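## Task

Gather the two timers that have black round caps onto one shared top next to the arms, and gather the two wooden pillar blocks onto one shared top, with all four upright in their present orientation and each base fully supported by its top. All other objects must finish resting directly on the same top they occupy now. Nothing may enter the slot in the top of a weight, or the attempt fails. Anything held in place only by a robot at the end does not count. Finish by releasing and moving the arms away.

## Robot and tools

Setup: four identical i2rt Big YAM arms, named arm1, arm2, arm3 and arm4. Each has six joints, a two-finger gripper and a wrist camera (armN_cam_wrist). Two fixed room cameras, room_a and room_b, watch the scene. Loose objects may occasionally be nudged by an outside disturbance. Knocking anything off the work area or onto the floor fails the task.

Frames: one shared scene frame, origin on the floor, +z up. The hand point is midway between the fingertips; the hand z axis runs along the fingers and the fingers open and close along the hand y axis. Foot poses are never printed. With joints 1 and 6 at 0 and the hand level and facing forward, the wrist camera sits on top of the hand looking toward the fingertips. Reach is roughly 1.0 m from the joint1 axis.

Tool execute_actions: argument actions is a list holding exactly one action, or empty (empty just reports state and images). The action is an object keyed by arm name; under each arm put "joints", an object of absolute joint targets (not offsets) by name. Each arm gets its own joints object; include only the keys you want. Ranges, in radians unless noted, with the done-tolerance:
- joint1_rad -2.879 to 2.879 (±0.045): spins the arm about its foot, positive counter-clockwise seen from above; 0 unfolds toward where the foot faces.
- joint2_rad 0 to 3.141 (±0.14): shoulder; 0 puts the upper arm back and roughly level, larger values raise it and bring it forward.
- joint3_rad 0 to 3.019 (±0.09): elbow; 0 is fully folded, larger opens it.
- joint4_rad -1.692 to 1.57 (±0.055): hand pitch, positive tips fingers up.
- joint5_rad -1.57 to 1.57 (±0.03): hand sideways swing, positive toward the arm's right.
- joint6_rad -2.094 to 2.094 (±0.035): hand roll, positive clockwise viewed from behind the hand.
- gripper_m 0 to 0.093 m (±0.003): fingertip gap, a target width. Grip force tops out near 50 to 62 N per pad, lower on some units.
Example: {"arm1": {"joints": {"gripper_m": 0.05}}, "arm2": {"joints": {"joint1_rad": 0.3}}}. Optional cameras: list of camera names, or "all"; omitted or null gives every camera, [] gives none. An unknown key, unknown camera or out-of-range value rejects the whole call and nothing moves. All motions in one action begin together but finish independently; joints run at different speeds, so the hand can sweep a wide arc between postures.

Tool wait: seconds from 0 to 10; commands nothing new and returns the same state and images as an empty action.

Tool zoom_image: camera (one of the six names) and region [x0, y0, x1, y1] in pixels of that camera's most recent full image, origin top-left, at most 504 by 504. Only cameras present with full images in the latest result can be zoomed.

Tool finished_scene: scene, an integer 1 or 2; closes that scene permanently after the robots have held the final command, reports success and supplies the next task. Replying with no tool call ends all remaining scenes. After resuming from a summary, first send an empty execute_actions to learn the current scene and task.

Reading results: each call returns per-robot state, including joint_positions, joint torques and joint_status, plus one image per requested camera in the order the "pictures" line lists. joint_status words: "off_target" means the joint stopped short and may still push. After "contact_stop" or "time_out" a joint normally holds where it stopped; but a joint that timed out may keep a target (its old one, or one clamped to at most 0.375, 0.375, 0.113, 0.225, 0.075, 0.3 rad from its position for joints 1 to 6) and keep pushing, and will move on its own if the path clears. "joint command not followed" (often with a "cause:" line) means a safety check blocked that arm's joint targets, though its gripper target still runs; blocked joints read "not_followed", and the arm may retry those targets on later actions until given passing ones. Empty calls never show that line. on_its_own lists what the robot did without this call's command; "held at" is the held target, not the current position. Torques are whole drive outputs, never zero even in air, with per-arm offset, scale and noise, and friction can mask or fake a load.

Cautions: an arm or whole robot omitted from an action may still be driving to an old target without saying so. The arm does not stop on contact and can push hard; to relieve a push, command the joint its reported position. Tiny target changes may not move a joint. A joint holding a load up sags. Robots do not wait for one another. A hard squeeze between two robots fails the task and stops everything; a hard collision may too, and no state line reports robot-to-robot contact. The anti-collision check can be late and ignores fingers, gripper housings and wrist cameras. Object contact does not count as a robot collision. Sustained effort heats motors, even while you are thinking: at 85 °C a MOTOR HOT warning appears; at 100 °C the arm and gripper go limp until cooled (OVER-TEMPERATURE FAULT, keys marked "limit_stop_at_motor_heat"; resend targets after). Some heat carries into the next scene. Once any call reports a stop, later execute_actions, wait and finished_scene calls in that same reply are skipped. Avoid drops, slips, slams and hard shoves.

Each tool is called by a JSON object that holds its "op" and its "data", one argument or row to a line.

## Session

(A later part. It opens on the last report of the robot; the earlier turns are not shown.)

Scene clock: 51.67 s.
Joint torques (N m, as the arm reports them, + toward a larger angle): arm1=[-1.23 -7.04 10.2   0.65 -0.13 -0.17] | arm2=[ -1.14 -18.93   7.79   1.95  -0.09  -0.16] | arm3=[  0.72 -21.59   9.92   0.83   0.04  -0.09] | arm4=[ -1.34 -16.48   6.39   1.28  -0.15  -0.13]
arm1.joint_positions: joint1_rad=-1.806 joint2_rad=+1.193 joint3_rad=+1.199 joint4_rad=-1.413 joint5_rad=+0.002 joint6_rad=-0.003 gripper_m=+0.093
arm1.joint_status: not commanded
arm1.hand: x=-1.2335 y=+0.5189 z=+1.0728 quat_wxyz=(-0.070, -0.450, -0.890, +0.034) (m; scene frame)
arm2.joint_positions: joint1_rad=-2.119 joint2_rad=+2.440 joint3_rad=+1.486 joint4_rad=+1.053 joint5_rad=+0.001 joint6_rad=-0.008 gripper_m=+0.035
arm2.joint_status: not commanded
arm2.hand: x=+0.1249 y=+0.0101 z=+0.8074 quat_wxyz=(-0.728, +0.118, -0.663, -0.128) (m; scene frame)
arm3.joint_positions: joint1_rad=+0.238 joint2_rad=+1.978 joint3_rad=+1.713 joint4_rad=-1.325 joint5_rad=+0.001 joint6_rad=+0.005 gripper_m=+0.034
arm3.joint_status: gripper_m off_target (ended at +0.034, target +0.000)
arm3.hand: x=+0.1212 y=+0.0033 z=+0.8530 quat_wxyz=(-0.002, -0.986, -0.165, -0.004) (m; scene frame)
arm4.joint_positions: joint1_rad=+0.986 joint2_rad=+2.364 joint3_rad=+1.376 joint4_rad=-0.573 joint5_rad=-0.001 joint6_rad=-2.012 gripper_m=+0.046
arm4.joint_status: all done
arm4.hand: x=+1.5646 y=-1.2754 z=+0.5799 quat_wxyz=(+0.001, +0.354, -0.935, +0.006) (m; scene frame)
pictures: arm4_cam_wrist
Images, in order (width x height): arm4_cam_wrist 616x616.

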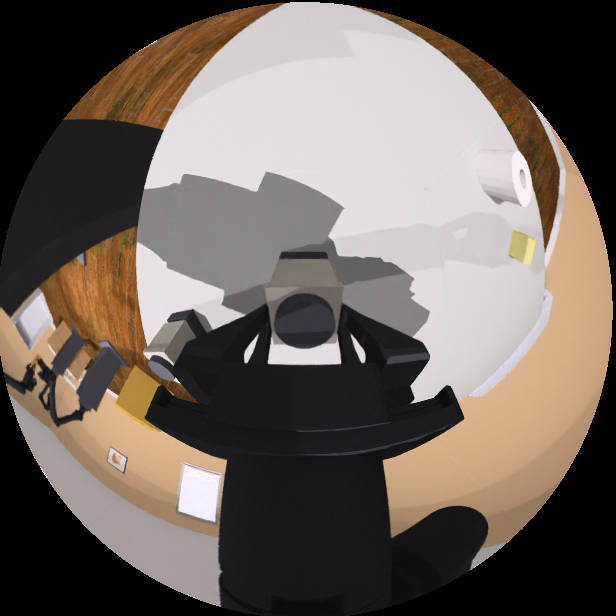

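{"op": "execute_actions", "data": {
  "actions": [
    {"arm2":{"joints":{"gripper_m":0.093}},"arm4":{"joints":{"joint2_rad":2.364,"gripper_m":0.093}}}
  ],
  "cameras": []
}}

{"op": "execute_actions", "data": {
  "actions": [
    {"arm2":{"joints":{"joint3_rad":1.15,"joint2_rad":2.33,"joint4_rad":1.2}},"arm3":{"joints":{"joint2_rad":1.85}},"arm4":{"joints":{"joint2_rad":2.05,"joint4_rad":-0.89}}}
  ],
  "cameras": []
}}

{"op": "execute_actions", "data": {
  "actions": [
    {"arm2":{"joints":{"joint2_rad":1.5,"joint4_rad":-0.6}},"arm3":{"joints":{"joint1_rad":-1.25,"joint2_rad":1.675,"joint3_rad":1.02,"joint4_rad":-0.885}},"arm4":{"joints":{"joint2_rad":1.5,"joint4_rad":-1.3}}}
  ],
  "cameras": ["arm3_cam_wrist","arm4_cam_wrist","room_a"]
}}

Scene clock: 53.50 s.
Joint torques (N m, as the arm reports them, + toward a larger angle): arm1=[-1.35 -7.05 10.23  0.61 -0.16 -0.2 ] | arm2=[ -1.23 -19.07   7.79   1.92  -0.1   -0.16] | arm3=[  0.74 -21.53   9.89   0.7    0.05  -0.09] | arm4=[ -1.38 -19.53   6.48   0.81  -0.16  -0.13]
arm1.joint_positions: joint1_rad=-1.806 joint2_rad=+1.193 joint3_rad=+1.199 joint4_rad=-1.413 joint5_rad=+0.002 joint6_rad=-0.003 gripper_m=+0.093
arm1.joint_status: not commanded
arm1.hand: x=-1.2335 y=+0.5189 z=+1.0728 quat_wxyz=(-0.070, -0.450, -0.890, +0.034) (m; scene frame)
arm2.joint_positions: joint1_rad=-2.119 joint2_rad=+2.440 joint3_rad=+1.486 joint4_rad=+1.053 joint5_rad=+0.001 joint6_rad=-0.008 gripper_m=+0.093
arm2.joint_status: all done
arm2.hand: x=+0.1249 y=+0.0101 z=+0.8074 quat_wxyz=(-0.728, +0.118, -0.663, -0.128) (m; scene frame)
arm3.joint_positions: joint1_rad=+0.238 joint2_rad=+1.978 joint3_rad=+1.713 joint4_rad=-1.325 joint5_rad=+0.001 joint6_rad=+0.006 gripper_m=+0.034
arm3.joint_status: not commanded
arm3.hand: x=+0.1212 y=+0.0033 z=+0.8530 quat_wxyz=(-0.002, -0.986, -0.165, -0.004) (m; scene frame)
arm4.joint_positions: joint1_rad=+0.986 joint2_rad=+2.364 joint3_rad=+1.376 joint4_rad=-0.563 joint5_rad=-0.001 joint6_rad=-2.012 gripper_m=+0.093
arm4.joint_status: all done
arm4.hand: x=+1.5653 y=-1.2777 z=+0.5799 quat_wxyz=(+0.002, +0.354, -0.935, +0.011) (m; scene frame)
pictures: none
No camera images: the call's "cameras" was empty. Leave "cameras" out to get every camera's image.

Scene clock: 54.83 s.
Joint torques (N m, as the arm reports them, + toward a larger angle): arm1=[-1.31 -7.09 10.31  0.56 -0.12 -0.16] | arm2=[ -1.18 -16.82   5.12   3.04  -0.1   -0.16] | arm3=[  0.7  -18.9   10.71   0.95   0.04  -0.09] | arm4=[ -1.4  -17.21   7.58   0.15  -0.16  -0.13]
arm1.joint_positions: joint1_rad=-1.806 joint2_rad=+1.193 joint3_rad=+1.199 joint4_rad=-1.413 joint5_rad=+0.002 joint6_rad=-0.003 gripper_m=+0.093
arm1.joint_status: not commanded
arm1.hand: x=-1.2335 y=+0.5189 z=+1.0728 quat_wxyz=(-0.070, -0.450, -0.890, +0.034) (m; scene frame)
arm2.joint_positions: joint1_rad=-2.119 joint2_rad=+2.333 joint3_rad=+1.144 joint4_rad=+1.180 joint5_rad=+0.001 joint6_rad=-0.008 gripper_m=+0.093
arm2.joint_status: all done
arm2.hand: x=+0.0309 y=-0.0241 z=+0.7733 quat_wxyz=(-0.692, +0.125, -0.701, -0.122) (m; scene frame)
arm3.joint_positions: joint1_rad=+0.238 joint2_rad=+1.840 joint3_rad=+1.709 joint4_rad=-1.325 joint5_rad=+0.001 joint6_rad=+0.006 gripper_m=+0.034
arm3.joint_status: all done
arm3.hand: x=+0.1251 y=+0.0051 z=+0.9306 quat_wxyz=(-0.013, -0.984, -0.164, +0.062) (m; scene frame)
arm4.joint_positions: joint1_rad=+0.986 joint2_rad=+2.036 joint3_rad=+1.389 joint4_rad=-0.883 joint5_rad=-0.001 joint6_rad=-2.012 gripper_m=+0.093
arm4.joint_status: all done
arm4.hand: x=+1.5693 y=-1.2898 z=+0.7597 quat_wxyz=(+0.003, +0.354, -0.935, +0.022) (m; scene frame)
pictures: none
No camera images: the call's "cameras" was empty. Leave "cameras" out to get every camera's image.

Scene clock: 56.77 s.
Joint torques (N m, as the arm reports them, + toward a larger angle): arm1=[-1.01 -6.22 10.3   0.6  -0.15 -0.18] | arm2=[ -1.21 -10.59   9.93   1.06  -0.09  -0.16] | arm3=[ -0.19 -15.83   7.73   0.65   0.06  -0.09] | arm4=[ -1.36 -11.7    9.68   0.44  -0.16  -0.12]
arm1.joint_positions: joint1_rad=-1.806 joint2_rad=+1.193 joint3_rad=+1.199 joint4_rad=-1.413 joint5_rad=+0.002 joint6_rad=-0.003 gripper_m=+0.093
arm1.joint_status: not commanded
arm1.hand: x=-1.2335 y=+0.5189 z=+1.0728 quat_wxyz=(-0.070, -0.450, -0.890, +0.034) (m; scene frame)
arm2.joint_positions: joint1_rad=-2.119 joint2_rad=+1.494 joint3_rad=+1.140 joint4_rad=-0.587 joint5_rad=+0.001 joint6_rad=-0.008 gripper_m=+0.093
arm2.joint_status: all done
arm2.hand: x=-0.1156 y=-0.0791 z=+0.9555 quat_wxyz=(-0.302, +0.169, -0.936, -0.055) (m; scene frame)
arm3.joint_positions: joint1_rad=-1.250 joint2_rad=+1.687 joint3_rad=+1.015 joint4_rad=-0.895 joint5_rad=+0.001 joint6_rad=+0.006 gripper_m=+0.034
arm3.joint_status: all done
arm3.hand: x=+0.5095 y=+0.5950 z=+0.7534 quat_wxyz=(-0.005, -0.837, +0.547, +0.003) (m; scene frame)
arm4.joint_positions: joint1_rad=+0.986 joint2_rad=+1.493 joint3_rad=+1.383 joint4_rad=-1.294 joint5_rad=-0.001 joint6_rad=-2.012 gripper_m=+0.093
arm4.joint_status: all done
arm4.hand: x=+1.5455 y=-1.2057 z=+1.0257 quat_wxyz=(+0.008, +0.353, -0.932, +0.084) (m; scene frame)
pictures: arm3_cam_wrist, arm4_cam_wrist, room_a
Images, in order (width x height): arm3_cam_wrist 616x616, arm4_cam_wrist 616x616, room_a 896x504.

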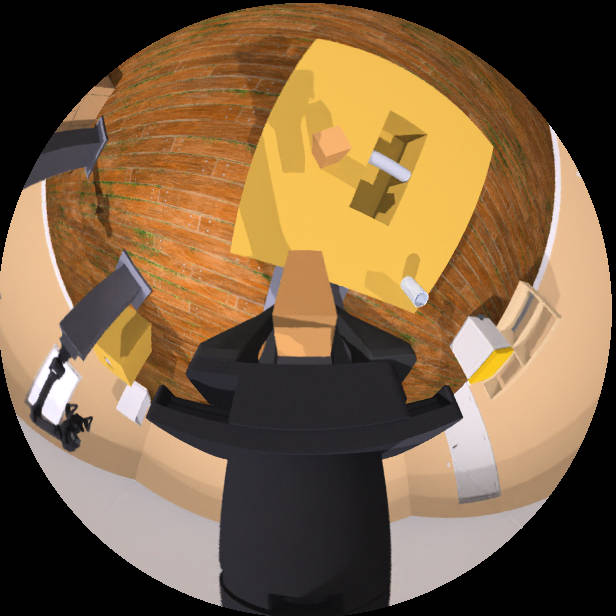

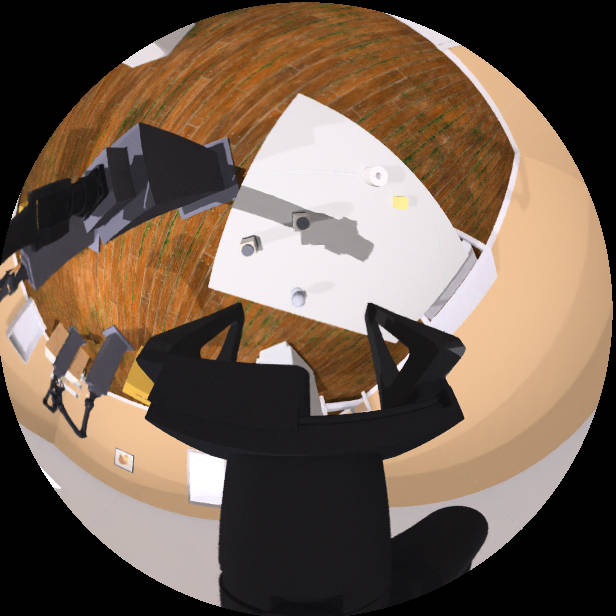

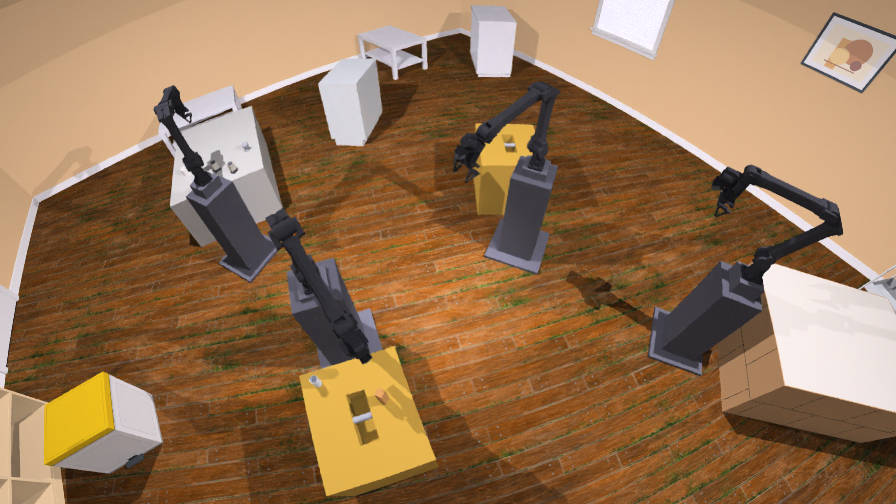

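{"op": "execute_actions", "data": {
  "actions": [
    {"arm3":{"joints":{"joint2_rad":1.96,"joint4_rad":-0.61}}}
  ],
  "cameras": ["arm3_cam_wrist"]
}}

{"op": "zoom_image", "data": {
  "camera": "arm3_cam_wrist",
  "region": [230, 170, 390, 330]
}}

Scene clock: 58.63 s.
Joint torques (N m, as the arm reports them, + toward a larger angle): arm1=[-1.03 -7.04 10.22  0.43 -0.15 -0.21] | arm2=[ -1.26 -10.6    9.92   1.06  -0.1   -0.16] | arm3=[  0.31 -18.9    6.39   0.68   0.05  -0.09] | arm4=[ -1.35 -11.86   9.64   0.45  -0.16  -0.12]
arm1.joint_positions: joint1_rad=-1.806 joint2_rad=+1.193 joint3_rad=+1.199 joint4_rad=-1.413 joint5_rad=+0.002 joint6_rad=-0.003 gripper_m=+0.093
arm1.joint_status: not commanded
arm1.hand: x=-1.2335 y=+0.5189 z=+1.0728 quat_wxyz=(-0.070, -0.450, -0.890, +0.034) (m; scene frame)
arm2.joint_positions: joint1_rad=-2.119 joint2_rad=+1.494 joint3_rad=+1.140 joint4_rad=-0.587 joint5_rad=+0.001 joint6_rad=-0.008 gripper_m=+0.093
arm2.joint_status: not commanded
arm2.hand: x=-0.1156 y=-0.0791 z=+0.9555 quat_wxyz=(-0.302, +0.169, -0.936, -0.055) (m; scene frame)
arm3.joint_positions: joint1_rad=-1.250 joint2_rad=+1.976 joint3_rad=+1.008 joint4_rad=-0.623 joint5_rad=+0.001 joint6_rad=+0.006 gripper_m=+0.034
arm3.joint_status: all done
arm3.hand: x=+0.5034 y=+0.6049 z=+0.6294 quat_wxyz=(-0.011, -0.837, +0.547, -0.007) (m; scene frame)
arm4.joint_positions: joint1_rad=+0.986 joint2_rad=+1.493 joint3_rad=+1.383 joint4_rad=-1.294 joint5_rad=-0.001 joint6_rad=-2.012 gripper_m=+0.093
arm4.joint_status: not commanded
arm4.hand: x=+1.5455 y=-1.2057 z=+1.0257 quat_wxyz=(+0.008, +0.353, -0.932, +0.084) (m; scene frame)
pictures: arm3_cam_wrist
Images, in order (width x height): arm3_cam_wrist 616x616.

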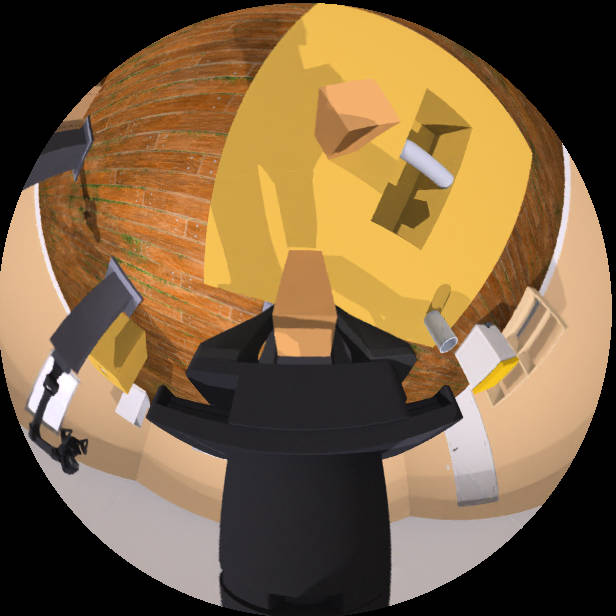

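Region (230, 170, 390, 330) of arm3_cam_wrist's 616x616 image, scaled by 3.150, with more detail than that image has.

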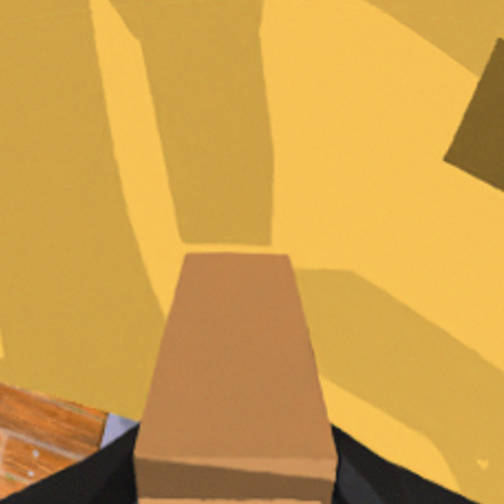

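{"op": "execute_actions", "data": {
  "actions": [
    {"arm3":{"joints":{"joint2_rad":2.052,"joint4_rad":-0.527}}}
  ],
  "cameras": ["arm3_cam_wrist"]
}}

{"op": "zoom_image", "data": {
  "camera": "arm3_cam_wrist",
  "region": [230, 170, 390, 330]
}}

Scene clock: 59.93 s.
Joint torques (N m, as the arm reports them, + toward a larger angle): arm1=[-1.46 -6.76 10.14  0.62 -0.16 -0.17] | arm2=[ -1.25 -10.61   9.93   1.05  -0.09  -0.16] | arm3=[  0.37 -16.82   5.9    0.7    0.05  -0.09] | arm4=[ -1.36 -11.89   9.63   0.45  -0.16  -0.12]
arm1.joint_positions: joint1_rad=-1.806 joint2_rad=+1.193 joint3_rad=+1.199 joint4_rad=-1.413 joint5_rad=+0.002 joint6_rad=-0.003 gripper_m=+0.093
arm1.joint_status: not commanded
arm1.hand: x=-1.2335 y=+0.5189 z=+1.0728 quat_wxyz=(-0.070, -0.450, -0.890, +0.034) (m; scene frame)
arm2.joint_positions: joint1_rad=-2.119 joint2_rad=+1.494 joint3_rad=+1.140 joint4_rad=-0.587 joint5_rad=+0.001 joint6_rad=-0.008 gripper_m=+0.093
arm2.joint_status: not commanded
arm2.hand: x=-0.1156 y=-0.0791 z=+0.9555 quat_wxyz=(-0.302, +0.169, -0.936, -0.055) (m; scene frame)
arm3.joint_positions: joint1_rad=-1.250 joint2_rad=+2.049 joint3_rad=+1.008 joint4_rad=-0.539 joint5_rad=+0.001 joint6_rad=+0.006 gripper_m=+0.034
arm3.joint_status: all done
arm3.hand: x=+0.5024 y=+0.6062 z=+0.5979 quat_wxyz=(-0.009, -0.837, +0.547, -0.003) (m; scene frame)
arm4.joint_positions: joint1_rad=+0.986 joint2_rad=+1.493 joint3_rad=+1.383 joint4_rad=-1.294 joint5_rad=-0.001 joint6_rad=-2.012 gripper_m=+0.093
arm4.joint_status: not commanded
arm4.hand: x=+1.5455 y=-1.2057 z=+1.0257 quat_wxyz=(+0.008, +0.353, -0.932, +0.084) (m; scene frame)
pictures: arm3_cam_wrist
Images, in order (width x height): arm3_cam_wrist 616x616.

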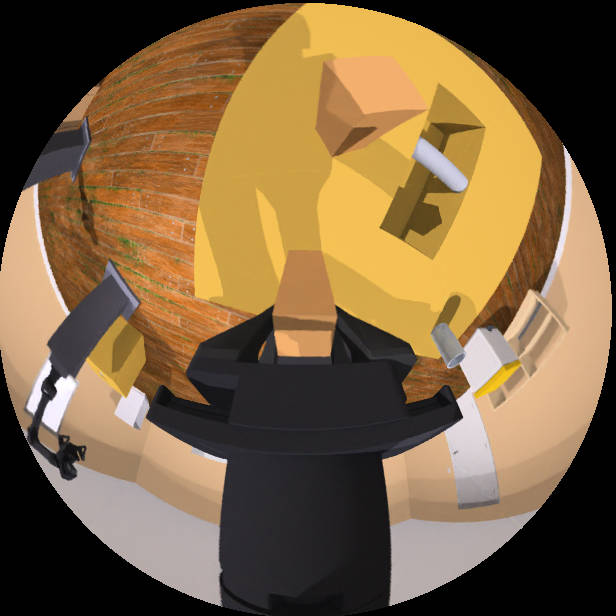

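Region (230, 170, 390, 330) of arm3_cam_wrist's 616x616 image, scaled by 3.150, with more detail than that image has.

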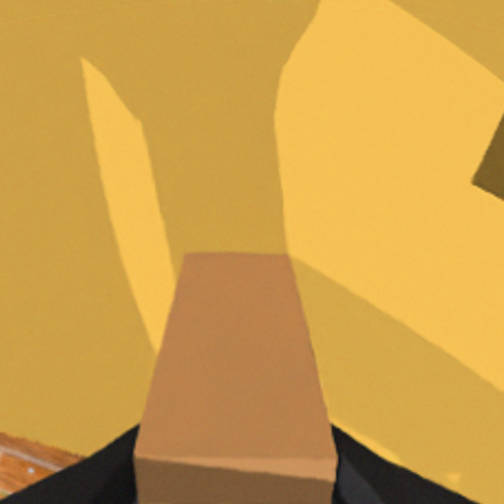

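{"op": "execute_actions", "data": {
  "actions": [
    {"arm3":{"joints":{"gripper_m":0.085}}}
  ],
  "cameras": []
}}

{"op": "execute_actions", "data": {
  "actions": [
    {"arm3":{"joints":{"joint2_rad":1.4,"joint4_rad":-1.15}}}
  ],
  "cameras": ["arm3_cam_wrist","arm4_cam_wrist","room_a","room_b"]
}}

Scene clock: 61.33 s.
Joint torques (N m, as the arm reports them, + toward a larger angle): arm1=[-1.14 -7.05 10.39  0.53 -0.13 -0.16] | arm2=[ -1.19 -10.64   9.92   1.06  -0.1   -0.16] | arm3=[  0.4  -17.09   5.97   0.65   0.05  -0.09] | arm4=[ -1.37 -11.87   9.64   0.45  -0.16  -0.12]
arm1.joint_positions: joint1_rad=-1.806 joint2_rad=+1.193 joint3_rad=+1.199 joint4_rad=-1.413 joint5_rad=+0.002 joint6_rad=-0.003 gripper_m=+0.093
arm1.joint_status: not commanded
arm1.hand: x=-1.2335 y=+0.5189 z=+1.0728 quat_wxyz=(-0.070, -0.450, -0.890, +0.034) (m; scene frame)
arm2.joint_positions: joint1_rad=-2.119 joint2_rad=+1.494 joint3_rad=+1.140 joint4_rad=-0.587 joint5_rad=+0.001 joint6_rad=-0.008 gripper_m=+0.093
arm2.joint_status: not commanded
arm2.hand: x=-0.1156 y=-0.0791 z=+0.9555 quat_wxyz=(-0.302, +0.169, -0.936, -0.055) (m; scene frame)
arm3.joint_positions: joint1_rad=-1.250 joint2_rad=+2.049 joint3_rad=+1.008 joint4_rad=-0.539 joint5_rad=+0.001 joint6_rad=+0.006 gripper_m=+0.085
arm3.joint_status: all done
arm3.hand: x=+0.5024 y=+0.6062 z=+0.5979 quat_wxyz=(-0.009, -0.837, +0.547, -0.003) (m; scene frame)
arm4.joint_positions: joint1_rad=+0.986 joint2_rad=+1.493 joint3_rad=+1.383 joint4_rad=-1.294 joint5_rad=-0.001 joint6_rad=-2.012 gripper_m=+0.093
arm4.joint_status: not commanded
arm4.hand: x=+1.5455 y=-1.2057 z=+1.0257 quat_wxyz=(+0.008, +0.353, -0.932, +0.084) (m; scene frame)
pictures: none
No camera images: the call's "cameras" was empty. Leave "cameras" out to get every camera's image.

Scene clock: 62.67 s.
Joint torques (N m, as the arm reports them, + toward a larger angle): arm1=[-1.09 -7.28 10.34  0.66 -0.15 -0.19] | arm2=[ -1.23 -10.64   9.94   1.04  -0.09  -0.16] | arm3=[  0.28 -10.94   9.84  -0.24   0.06  -0.09] | arm4=[ -1.37 -11.88   9.63   0.44  -0.16  -0.12]
arm1.joint_positions: joint1_rad=-1.806 joint2_rad=+1.193 joint3_rad=+1.199 joint4_rad=-1.413 joint5_rad=+0.002 joint6_rad=-0.003 gripper_m=+0.093
arm1.joint_status: not commanded
arm1.hand: x=-1.2335 y=+0.5189 z=+1.0728 quat_wxyz=(-0.070, -0.450, -0.890, +0.034) (m; scene frame)
arm2.joint_positions: joint1_rad=-2.119 joint2_rad=+1.494 joint3_rad=+1.140 joint4_rad=-0.587 joint5_rad=+0.001 joint6_rad=-0.008 gripper_m=+0.093
arm2.joint_status: not commanded
arm2.hand: x=-0.1156 y=-0.0791 z=+0.9555 quat_wxyz=(-0.302, +0.169, -0.936, -0.055) (m; scene frame)
arm3.joint_positions: joint1_rad=-1.250 joint2_rad=+1.392 joint3_rad=+1.008 joint4_rad=-1.138 joint5_rad=+0.001 joint6_rad=+0.006 gripper_m=+0.085
arm3.joint_status: all done
arm3.hand: x=+0.5291 y=+0.5543 z=+0.8647 quat_wxyz=(+0.007, -0.837, +0.547, +0.022) (m; scene frame)
arm4.joint_positions: joint1_rad=+0.986 joint2_rad=+1.493 joint3_rad=+1.383 joint4_rad=-1.294 joint5_rad=-0.001 joint6_rad=-2.012 gripper_m=+0.093
arm4.joint_status: not commanded
arm4.hand: x=+1.5455 y=-1.2057 z=+1.0257 quat_wxyz=(+0.008, +0.353, -0.932, +0.084) (m; scene frame)
pictures: arm3_cam_wrist, arm4_cam_wrist, room_a, room_b
Images, in order (width x height): arm3_cam_wrist 616x616, arm4_cam_wrist 616x616, room_a 896x504, room_b 896x504.

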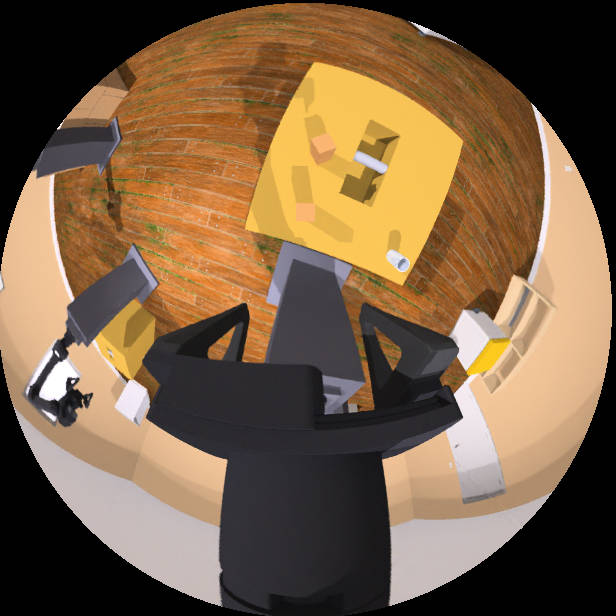

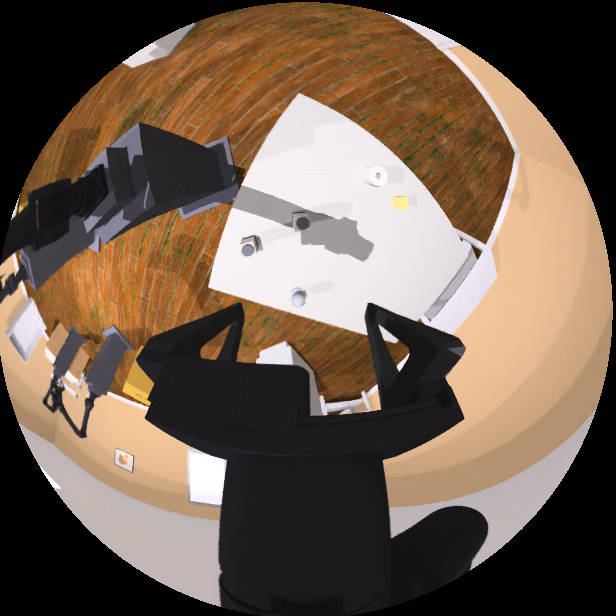

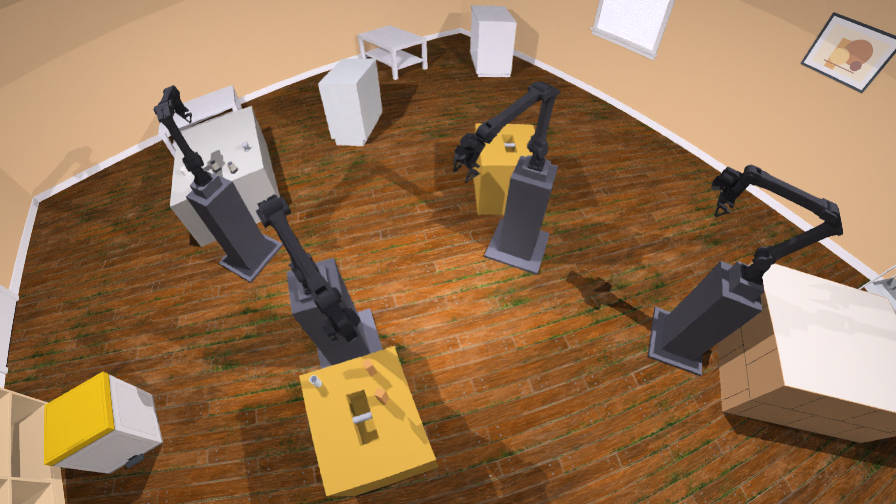

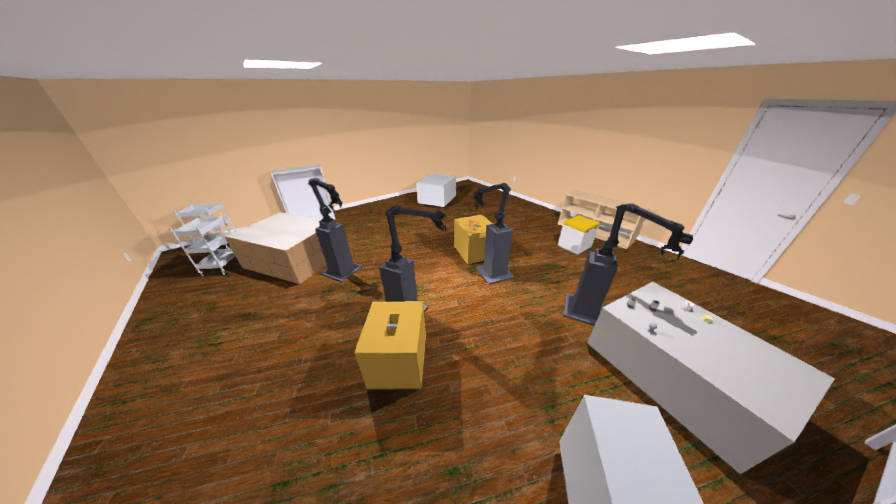

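{"op": "finished_scene", "data": {
  "scene": 2
}}

The scene is finished: the task was done.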